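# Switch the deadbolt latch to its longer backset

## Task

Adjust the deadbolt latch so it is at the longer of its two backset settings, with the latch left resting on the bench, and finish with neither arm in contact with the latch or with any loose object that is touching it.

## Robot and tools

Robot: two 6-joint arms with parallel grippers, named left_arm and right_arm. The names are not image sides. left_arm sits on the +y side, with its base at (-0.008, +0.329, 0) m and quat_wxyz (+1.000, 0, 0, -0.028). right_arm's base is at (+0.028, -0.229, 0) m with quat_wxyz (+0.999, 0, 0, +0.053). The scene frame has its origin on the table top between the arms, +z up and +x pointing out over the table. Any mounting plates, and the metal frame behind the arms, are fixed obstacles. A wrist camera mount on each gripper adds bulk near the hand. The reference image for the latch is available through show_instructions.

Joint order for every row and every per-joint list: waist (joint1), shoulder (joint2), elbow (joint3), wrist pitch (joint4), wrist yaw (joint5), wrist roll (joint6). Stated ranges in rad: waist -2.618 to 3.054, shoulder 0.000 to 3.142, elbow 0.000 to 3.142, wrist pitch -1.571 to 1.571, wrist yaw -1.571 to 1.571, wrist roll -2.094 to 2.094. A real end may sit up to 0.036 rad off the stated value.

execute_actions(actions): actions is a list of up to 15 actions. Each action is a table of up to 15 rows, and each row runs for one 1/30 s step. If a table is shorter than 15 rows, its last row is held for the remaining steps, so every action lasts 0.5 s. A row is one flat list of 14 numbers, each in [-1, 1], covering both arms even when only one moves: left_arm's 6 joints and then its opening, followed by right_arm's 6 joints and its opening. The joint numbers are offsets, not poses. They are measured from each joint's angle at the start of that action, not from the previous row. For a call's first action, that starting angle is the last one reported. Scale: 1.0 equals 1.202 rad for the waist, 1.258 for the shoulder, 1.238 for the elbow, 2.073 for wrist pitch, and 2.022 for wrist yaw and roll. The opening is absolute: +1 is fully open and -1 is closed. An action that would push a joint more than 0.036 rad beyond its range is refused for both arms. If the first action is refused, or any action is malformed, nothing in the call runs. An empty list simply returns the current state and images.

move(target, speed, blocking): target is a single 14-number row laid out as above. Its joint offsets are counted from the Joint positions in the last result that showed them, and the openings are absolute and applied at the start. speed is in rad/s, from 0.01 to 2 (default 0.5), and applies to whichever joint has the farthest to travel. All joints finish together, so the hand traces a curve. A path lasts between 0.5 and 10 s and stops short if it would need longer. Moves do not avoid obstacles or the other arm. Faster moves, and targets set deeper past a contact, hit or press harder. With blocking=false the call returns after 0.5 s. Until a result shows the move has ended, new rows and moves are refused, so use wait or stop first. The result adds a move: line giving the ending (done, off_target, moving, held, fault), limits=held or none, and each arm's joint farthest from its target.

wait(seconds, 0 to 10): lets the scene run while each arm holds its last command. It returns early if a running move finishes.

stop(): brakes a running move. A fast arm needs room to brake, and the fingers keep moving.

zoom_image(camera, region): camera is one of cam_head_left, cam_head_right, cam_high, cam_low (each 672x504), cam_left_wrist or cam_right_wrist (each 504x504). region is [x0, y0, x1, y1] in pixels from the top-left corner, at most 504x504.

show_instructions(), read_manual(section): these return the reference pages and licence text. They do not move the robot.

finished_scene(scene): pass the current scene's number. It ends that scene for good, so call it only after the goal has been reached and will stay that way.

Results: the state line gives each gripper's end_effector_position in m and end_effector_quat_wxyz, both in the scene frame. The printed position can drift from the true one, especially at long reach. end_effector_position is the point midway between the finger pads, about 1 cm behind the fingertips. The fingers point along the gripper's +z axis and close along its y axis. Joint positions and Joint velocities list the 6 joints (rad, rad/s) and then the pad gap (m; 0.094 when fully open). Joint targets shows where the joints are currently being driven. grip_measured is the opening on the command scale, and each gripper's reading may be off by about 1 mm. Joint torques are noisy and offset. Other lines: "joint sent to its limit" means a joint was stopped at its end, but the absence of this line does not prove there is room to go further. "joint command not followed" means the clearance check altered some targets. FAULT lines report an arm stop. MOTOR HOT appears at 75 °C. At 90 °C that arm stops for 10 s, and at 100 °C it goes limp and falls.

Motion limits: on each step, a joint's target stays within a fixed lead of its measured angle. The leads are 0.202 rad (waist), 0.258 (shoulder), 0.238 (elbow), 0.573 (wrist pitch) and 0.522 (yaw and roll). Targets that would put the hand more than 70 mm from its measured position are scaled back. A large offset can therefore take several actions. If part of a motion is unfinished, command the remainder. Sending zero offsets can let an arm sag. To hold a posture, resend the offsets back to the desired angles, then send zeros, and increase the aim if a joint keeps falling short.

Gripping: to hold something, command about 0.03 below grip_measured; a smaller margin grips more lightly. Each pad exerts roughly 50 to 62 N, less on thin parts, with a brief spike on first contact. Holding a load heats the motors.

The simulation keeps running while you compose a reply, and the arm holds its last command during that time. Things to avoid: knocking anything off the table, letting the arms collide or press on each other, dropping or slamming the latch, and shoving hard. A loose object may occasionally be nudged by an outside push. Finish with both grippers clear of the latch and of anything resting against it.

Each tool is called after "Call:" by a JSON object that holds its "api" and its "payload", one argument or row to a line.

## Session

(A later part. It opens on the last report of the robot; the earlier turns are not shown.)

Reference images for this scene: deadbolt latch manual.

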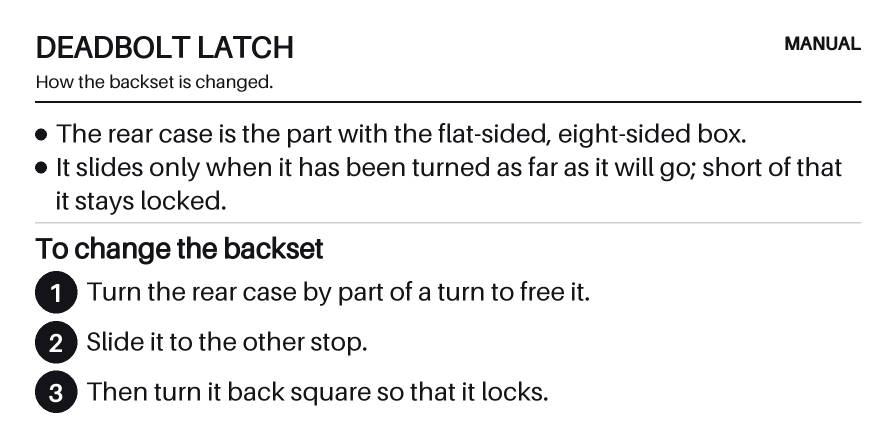

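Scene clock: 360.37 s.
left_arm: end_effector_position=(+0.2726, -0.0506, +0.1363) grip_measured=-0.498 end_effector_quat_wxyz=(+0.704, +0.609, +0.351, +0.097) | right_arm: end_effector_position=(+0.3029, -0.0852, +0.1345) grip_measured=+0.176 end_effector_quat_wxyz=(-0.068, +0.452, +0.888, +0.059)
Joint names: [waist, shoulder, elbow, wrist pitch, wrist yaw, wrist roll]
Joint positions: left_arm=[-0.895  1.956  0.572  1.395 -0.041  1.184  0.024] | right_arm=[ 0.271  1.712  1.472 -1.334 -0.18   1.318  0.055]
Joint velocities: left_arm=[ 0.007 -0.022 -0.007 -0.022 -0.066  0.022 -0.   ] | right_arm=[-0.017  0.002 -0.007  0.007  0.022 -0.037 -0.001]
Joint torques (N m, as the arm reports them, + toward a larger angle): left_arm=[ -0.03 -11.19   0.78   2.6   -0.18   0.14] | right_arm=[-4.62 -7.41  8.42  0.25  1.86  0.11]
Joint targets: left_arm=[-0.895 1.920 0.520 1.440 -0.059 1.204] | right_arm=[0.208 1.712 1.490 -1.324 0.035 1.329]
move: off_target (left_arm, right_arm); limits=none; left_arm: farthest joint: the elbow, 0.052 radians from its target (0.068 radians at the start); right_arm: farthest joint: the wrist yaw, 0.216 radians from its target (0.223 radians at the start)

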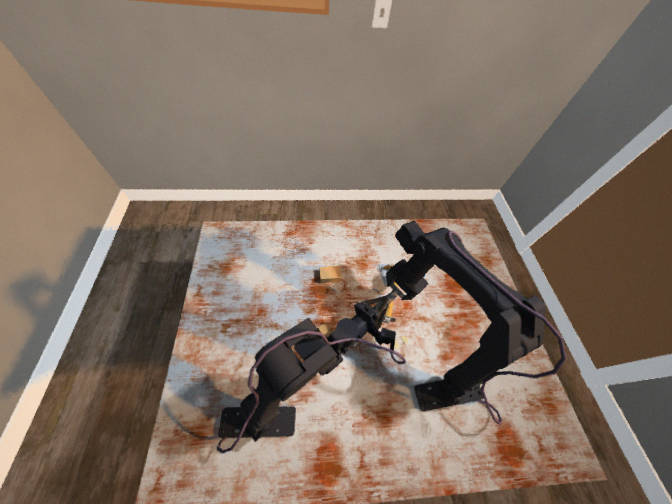

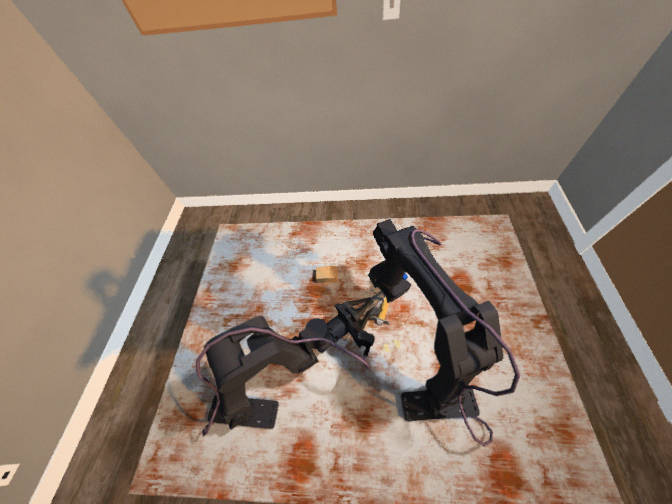

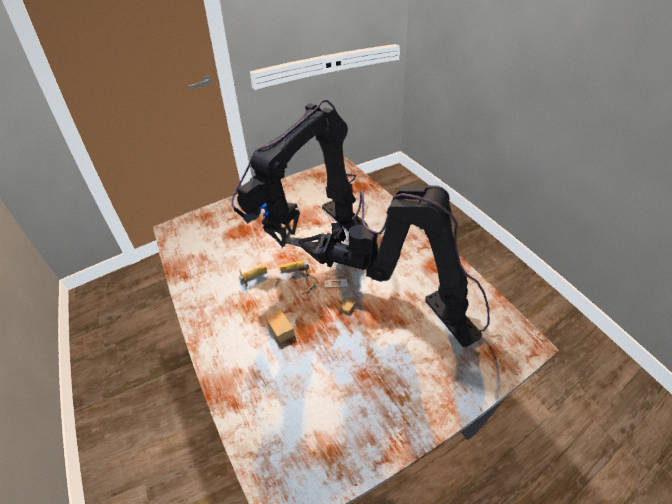

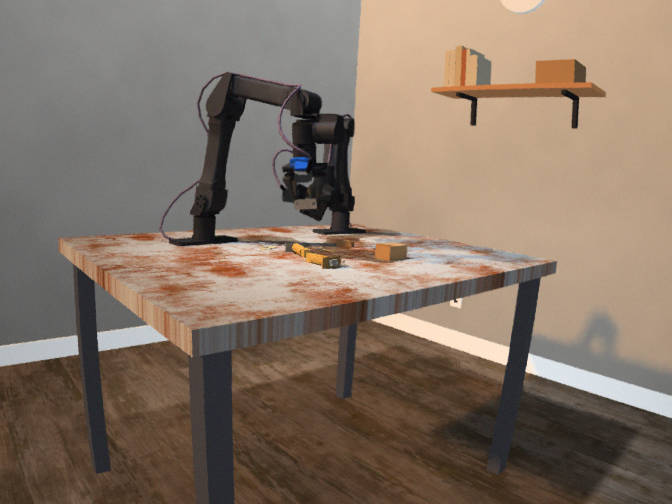

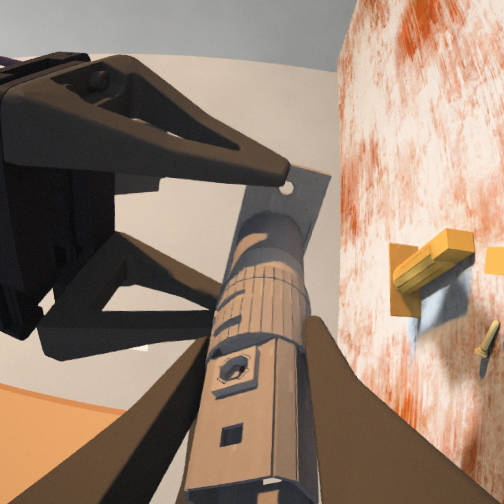

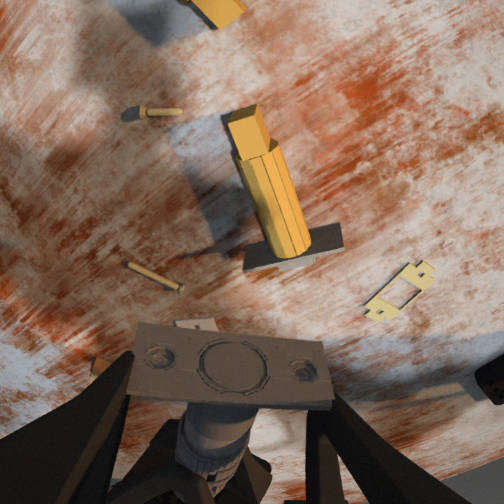

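Call:
{"api": "move", "payload": {
  "target": [0,-0.012,0.0,0.012,0,0,-1, -0.015,0,0.015,0,0.04,0.005,-0.5],
  "speed": 0.15
}}

Call:
{"api": "move", "payload": {
  "target": [0,-0.008,0.012,0,0,-0.61,-1, -0.01,0,0.015,0,0.02,0.005,-0.5],
  "speed": 0.45
}}

Scene clock: 366.53 s.
left_arm: end_effector_position=(+0.2727, -0.0505, +0.1359) grip_measured=-0.498 end_effector_quat_wxyz=(+0.704, +0.608, +0.354, +0.094) | right_arm: end_effector_position=(+0.3022, -0.0836, +0.1347) grip_measured=+0.176 end_effector_quat_wxyz=(-0.071, +0.451, +0.888, +0.061)
Joint names: [waist, shoulder, elbow, wrist pitch, wrist yaw, wrist roll]
Joint positions: left_arm=[-0.895  1.956  0.572  1.394 -0.042  1.177  0.024] | right_arm=[ 0.273  1.712  1.472 -1.333 -0.187  1.318  0.055]
Joint velocities: left_arm=[-0.002  0.002  0.002  0.022 -0.051  0.066 -0.   ] | right_arm=[ 0.002 -0.012 -0.002 -0.007 -0.007 -0.037  0.001]
Joint torques (N m, as the arm reports them, + toward a larger angle): left_arm=[-0.02 -9.4   5.04  2.42  0.01  0.02] | right_arm=[-1.36 -7.48  8.74  0.14  0.69  0.12]
Joint targets: left_arm=[-0.895 1.941 0.572 1.420 -0.041 1.184] | right_arm=[0.253 1.712 1.490 -1.334 -0.099 1.328]
move: off_target (left_arm, right_arm); limits=none; left_arm: farthest joint: the wrist pitch, 0.026 radians from its target (0.025 radians at the start); right_arm: farthest joint: the wrist yaw, 0.087 radians from its target (0.081 radians at the start)

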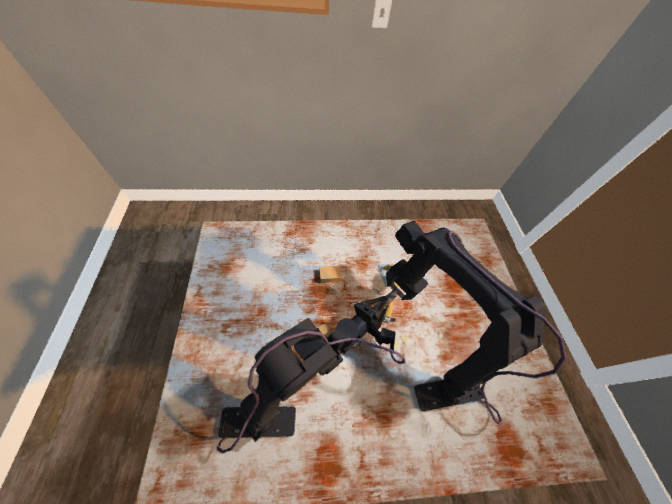

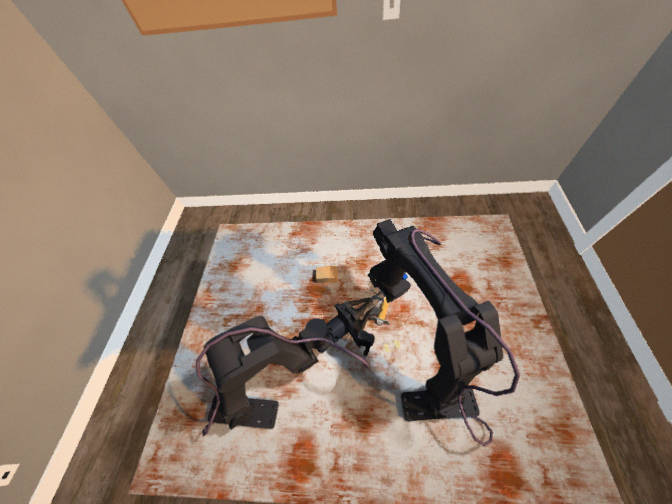

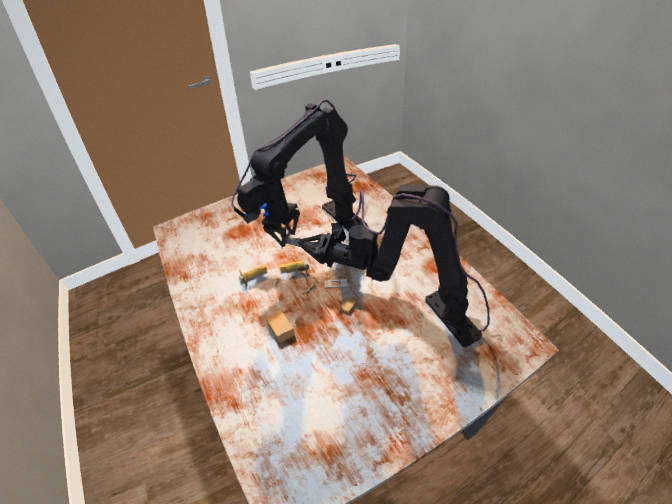

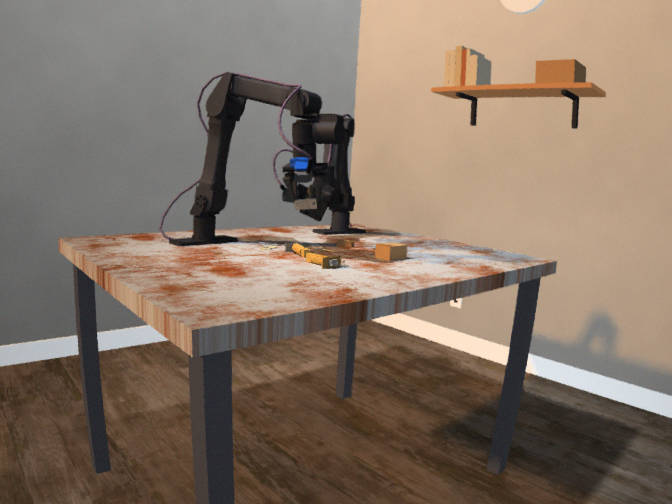

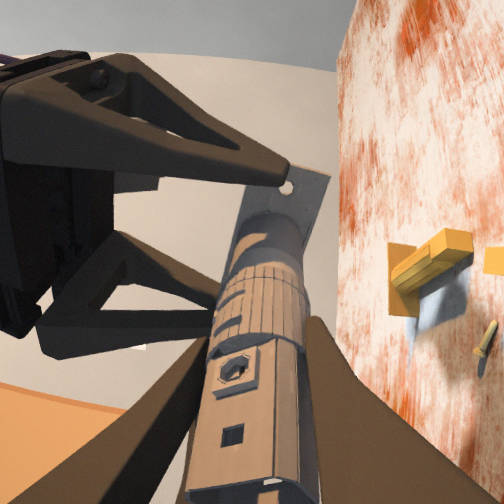

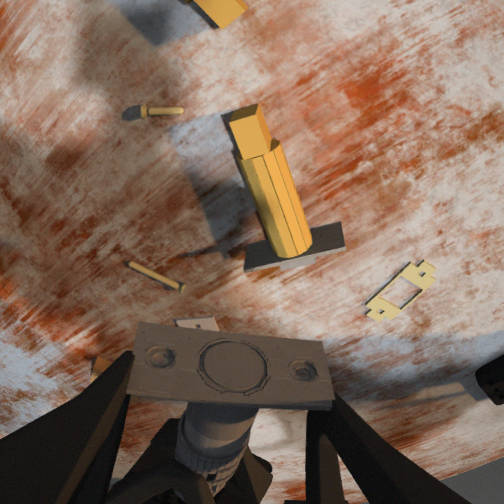

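Scene clock: 369.93 s.
left_arm: end_effector_position=(+0.2699, -0.0526, +0.1351) grip_measured=-0.499 end_effector_quat_wxyz=(+0.636, +0.321, +0.628, -0.313) | right_arm: end_effector_position=(+0.3003, -0.0848, +0.1346) grip_measured=+0.176 end_effector_quat_wxyz=(-0.073, +0.462, +0.882, +0.055)
Joint names: [waist, shoulder, elbow, wrist pitch, wrist yaw, wrist roll]
Joint positions: left_arm=[-0.895  1.956  0.572  1.39  -0.022  0.016  0.024] | right_arm=[ 0.274  1.712  1.472 -1.342 -0.184  1.343  0.055]
Joint velocities: left_arm=[-0.002  0.002  0.007 -0.051  0.007  0.007 -0.001] | right_arm=[ 0.007  0.007  0.012  0.007  0.037 -0.007 -0.   ]
Joint torques (N m, as the arm reports them, + toward a larger angle): left_arm=[-0.02 -9.03  6.28  2.19 -0.13 -0.7 ] | right_arm=[-0.78 -7.25  8.37  0.21  0.25 -0.16]
Joint targets: left_arm=[-0.895 1.946 0.587 1.393 -0.042 -0.056] | right_arm=[0.261 1.712 1.490 -1.333 -0.146 1.328]
move: off_target (left_arm, right_arm); limits=none; left_arm: farthest joint: the wrist roll, 0.073 radians from its target (1.234 radians at the start); right_arm: farthest joint: the wrist yaw, 0.037 radians from its target (0.040 radians at the start)

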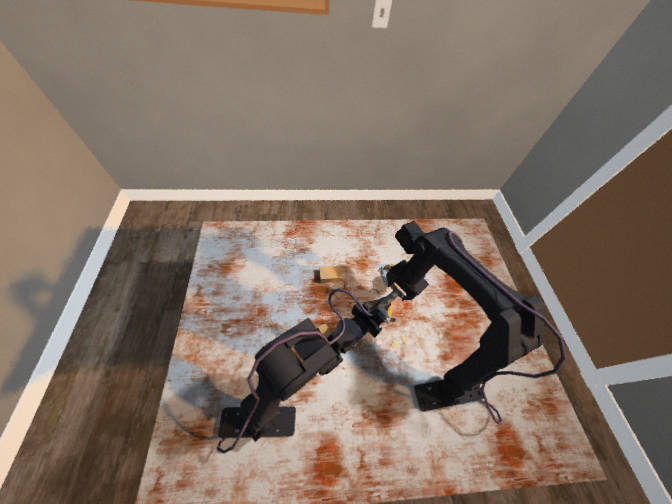

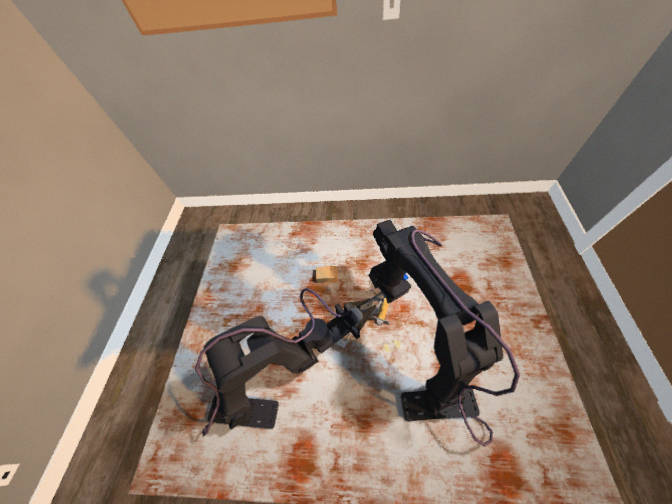

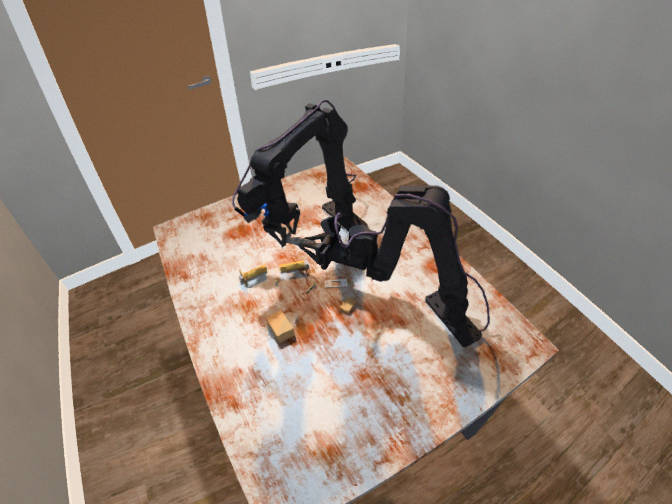

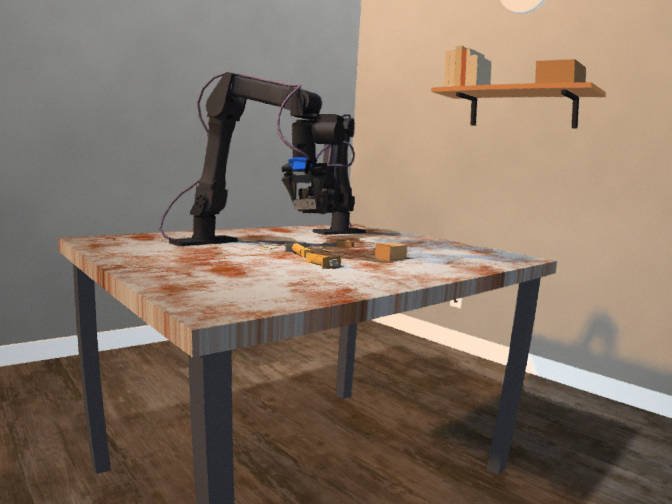

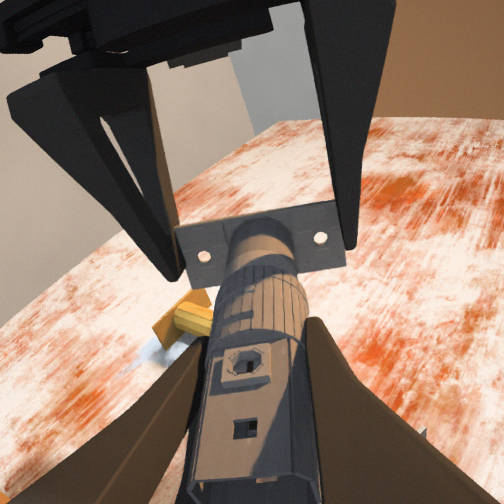

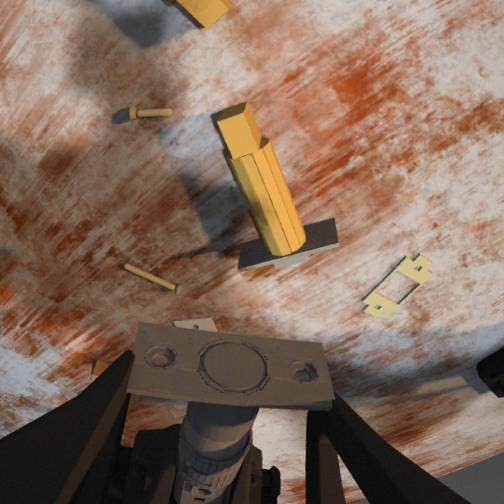

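Call:
{"api": "move", "payload": {
  "target": [0,0,0.012,0,0,0,1, 0,0,0.015,0,0,0,-0.5],
  "speed": 0.3
}}

Call:
{"api": "move", "payload": {
  "target": [0.1,-0.2,-0.15,0,0,0,1, -0.33,0,0.015,0,0.085,0,-0.5],
  "speed": 0.5
}}

Scene clock: 376.93 s.
left_arm: end_effector_position=(+0.2698, -0.0527, +0.1351) grip_measured=+1.000 end_effector_quat_wxyz=(+0.636, +0.322, +0.627, -0.313) | right_arm: end_effector_position=(+0.3003, -0.0848, +0.1346) grip_measured=+0.176 end_effector_quat_wxyz=(-0.073, +0.462, +0.882, +0.055)
Joint names: [waist, shoulder, elbow, wrist pitch, wrist yaw, wrist roll]
Joint positions: left_arm=[-0.895  1.956  0.572  1.39  -0.021  0.017  0.094] | right_arm=[ 0.274  1.712  1.472 -1.342 -0.184  1.343  0.055]
Joint velocities: left_arm=[-0.007 -0.017  0.002  0.066 -0.037 -0.022  0.   ] | right_arm=[-0.017 -0.002 -0.007 -0.022  0.007  0.037  0.   ]
Joint torques (N m, as the arm reports them, + toward a larger angle): left_arm=[ 0.03 -8.17  6.28  2.15 -0.01 -0.06] | right_arm=[ 0.06 -7.39  8.42  0.14 -0.08 -0.01]
Joint targets: left_arm=[-0.895 1.956 0.587 1.390 -0.022 0.016] | right_arm=[0.274 1.712 1.490 -1.342 -0.184 1.343]
move: done; limits=none; left_arm: farthest joint: the elbow, 0.015 radians from its target (0.015 radians at the start); right_arm: farthest joint: the elbow, 0.019 radians from its target (0.019 radians at the start)

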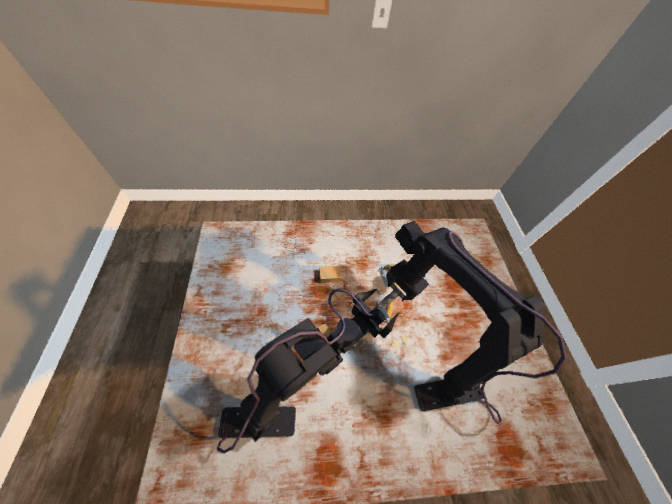

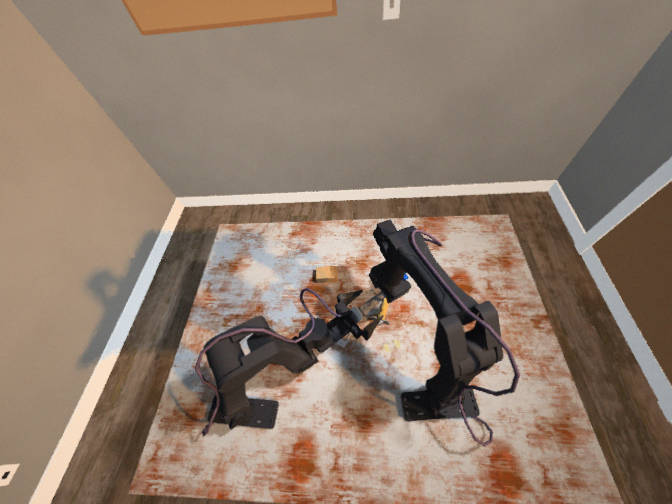

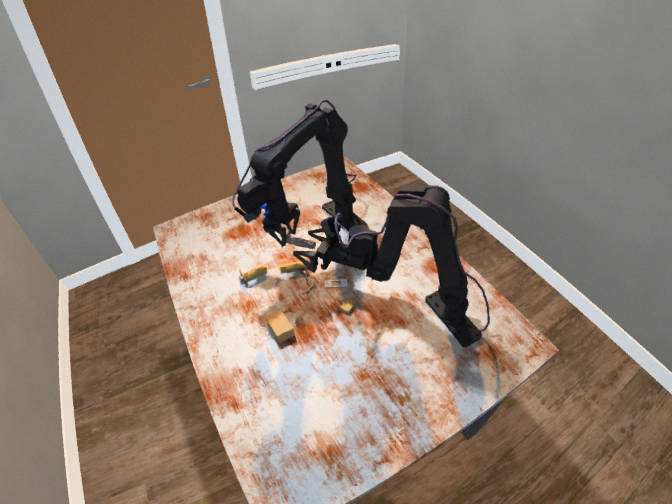

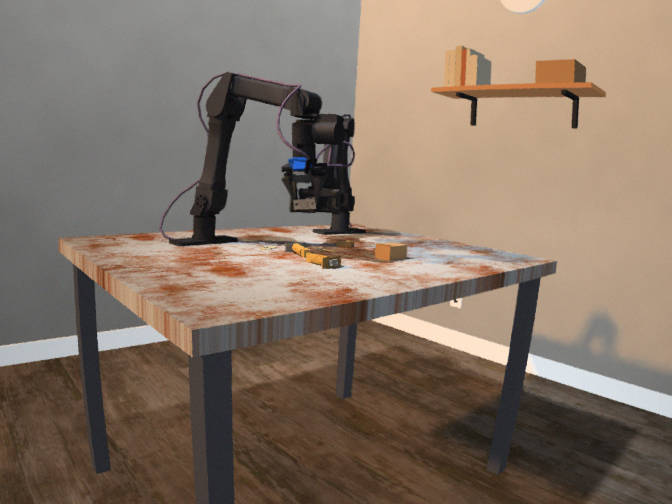

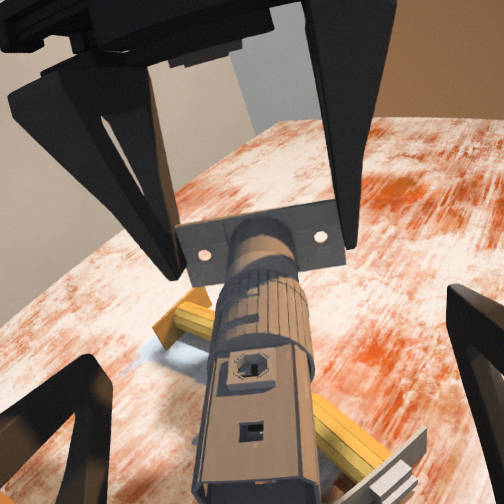

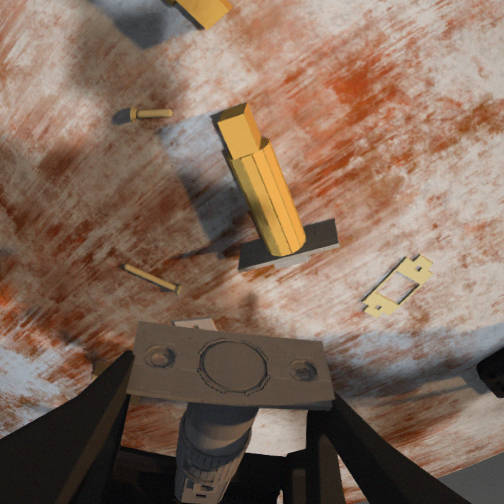

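Scene clock: 378.23 s.
left_arm: end_effector_position=(+0.2812, +0.0151, +0.1752) grip_measured=+1.000 end_effector_quat_wxyz=(+0.675, +0.275, +0.623, -0.286) | right_arm: end_effector_position=(+0.3344, -0.2285, +0.1317) grip_measured=+0.176 end_effector_quat_wxyz=(-0.013, +0.629, +0.777, +0.007)
Joint names: [waist, shoulder, elbow, wrist pitch, wrist yaw, wrist roll]
Joint positions: left_arm=[-0.781  1.723  0.403  1.394 -0.021  0.017  0.094] | right_arm=[-0.122  1.712  1.472 -1.342 -0.028  1.343  0.055]
Joint velocities: left_arm=[ 0.007 -0.017  0.012  0.066 -0.051 -0.022  0.   ] | right_arm=[-0.012  0.007  0.007 -0.007  0.007  0.037  0.002]
Joint torques (N m, as the arm reports them, + toward a larger angle): left_arm=[ 0.43 -7.66  4.01  2.09  0.   -0.05] | right_arm=[ 0.08 -7.47  8.7   0.1   0.16  0.03]
Joint targets: left_arm=[-0.775 1.705 0.386 1.390 -0.021 0.017] | right_arm=[-0.123 1.712 1.490 -1.342 -0.012 1.343]
move: done; limits=none; left_arm: farthest joint: the shoulder, 0.019 radians from its target (0.252 radians at the start); right_arm: farthest joint: the elbow, 0.019 radians from its target (0.019 radians at the start)

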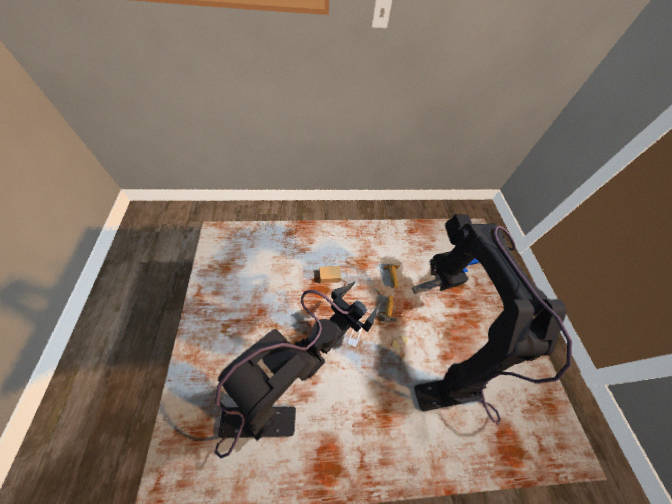

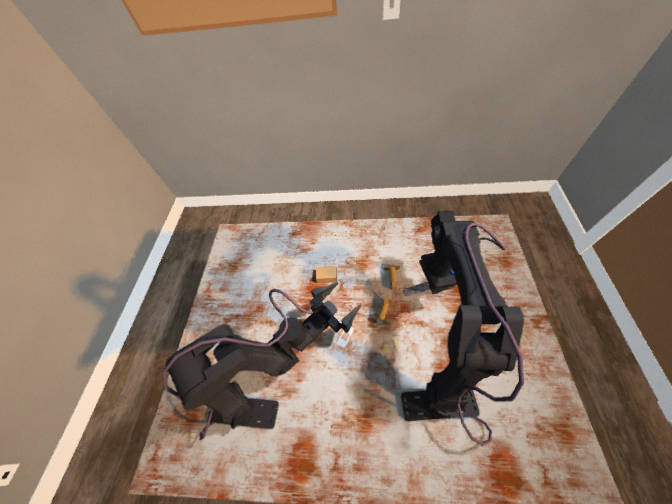

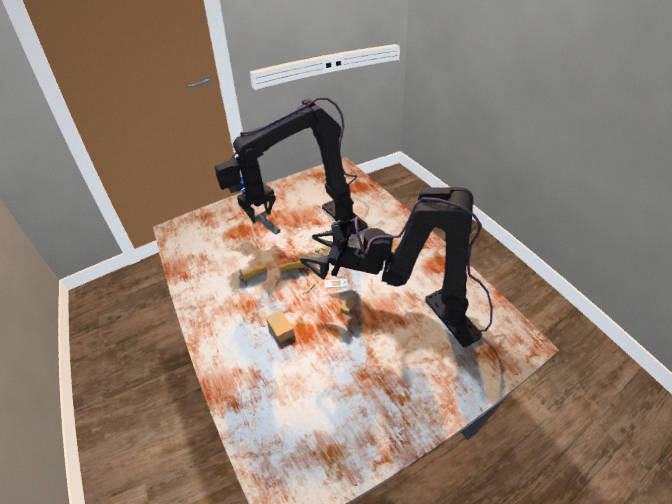

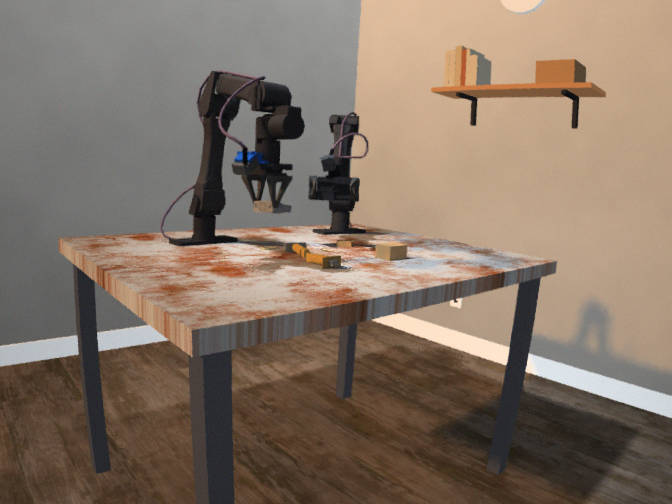

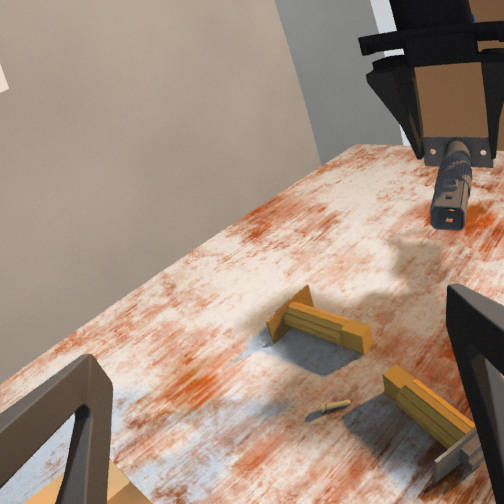

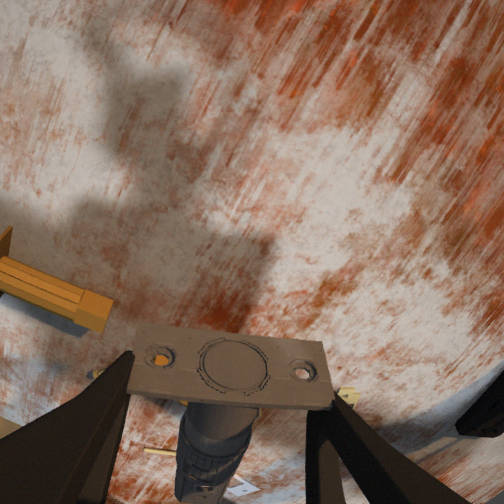

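Call:
{"api": "move", "payload": {
  "target": [0.3,-0.1,0.1,0,0,0,1, -0.12,0.19,-0.11,0.185,0.008,-0.42,-0.5],
  "speed": 0.5
}}

Scene clock: 390.73 s.
left_arm: end_effector_position=(+0.3778, +0.1321, +0.2582) grip_measured=+1.000 end_effector_quat_wxyz=(+0.779, +0.141, +0.584, -0.178) | right_arm: end_effector_position=(+0.3817, -0.2784, +0.0311) grip_measured=+0.176 end_effector_quat_wxyz=(+0.006, +0.323, +0.946, +0.013)
Joint names: [waist, shoulder, elbow, wrist pitch, wrist yaw, wrist roll]
Joint positions: left_arm=[-0.427  1.618  0.504  1.396 -0.021  0.017  0.094] | right_arm=[-0.258  1.941  1.356 -0.969 -0.023  0.505  0.055]
Joint velocities: left_arm=[-0.017 -0.022 -0.002 -0.066 -0.007  0.007  0.   ] | right_arm=[-0.002 -0.002 -0.002 -0.037 -0.022 -0.007 -0.   ]
Joint torques (N m, as the arm reports them, + toward a larger angle): left_arm=[ 0.43 -7.64  8.2   1.96 -0.01 -0.05] | right_arm=[-0.79 -8.8   5.11  0.3   0.13 -0.08]
Joint targets: left_arm=[-0.421 1.597 0.527 1.394 -0.022 0.017] | right_arm=[-0.266 1.951 1.336 -0.959 -0.011 0.494]
move: off_target (left_arm); limits=none; left_arm: farthest joint: the elbow, 0.023 radians from its target (0.124 radians at the start); right_arm: farthest joint: the elbow, 0.020 radians from its target (0.136 radians at the start)

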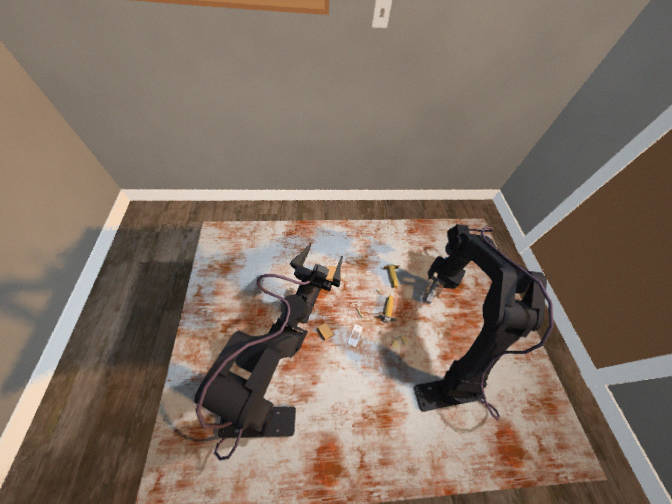

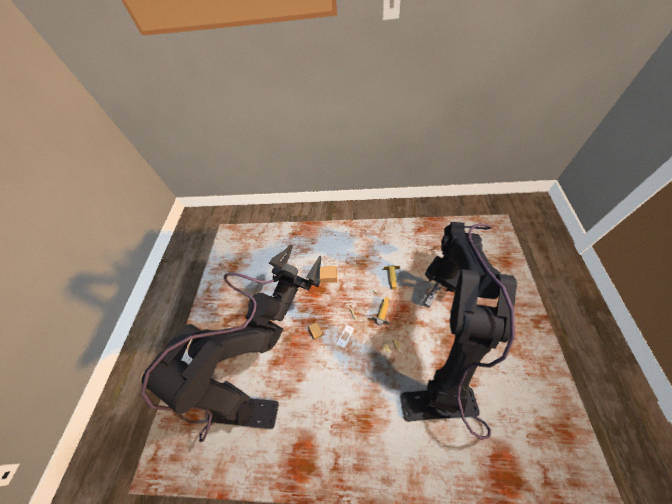

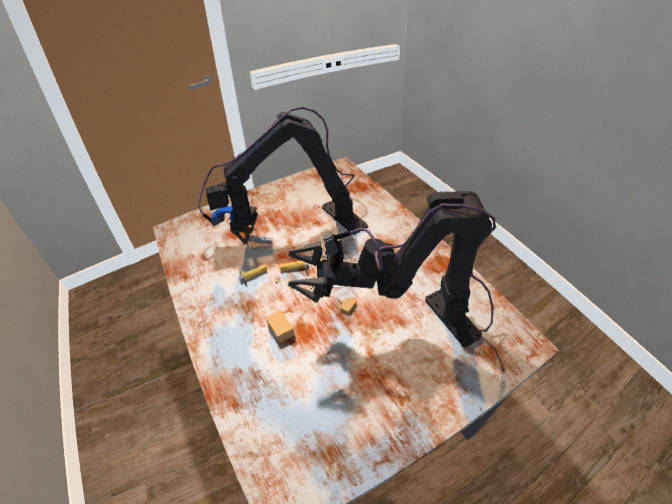

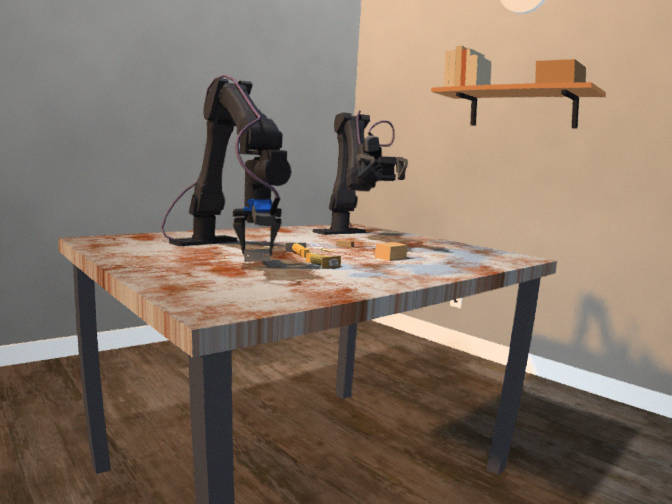

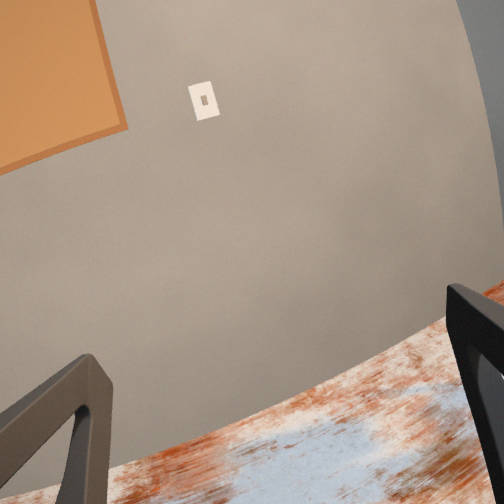

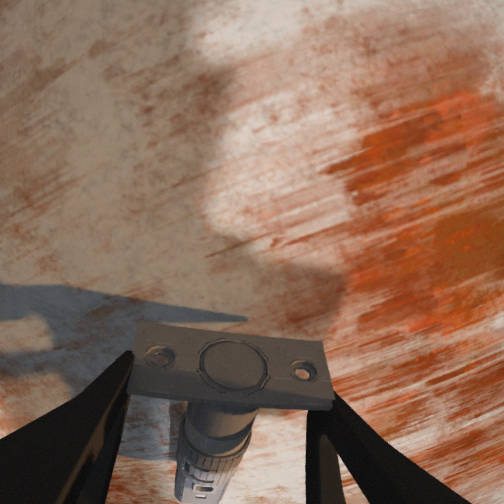

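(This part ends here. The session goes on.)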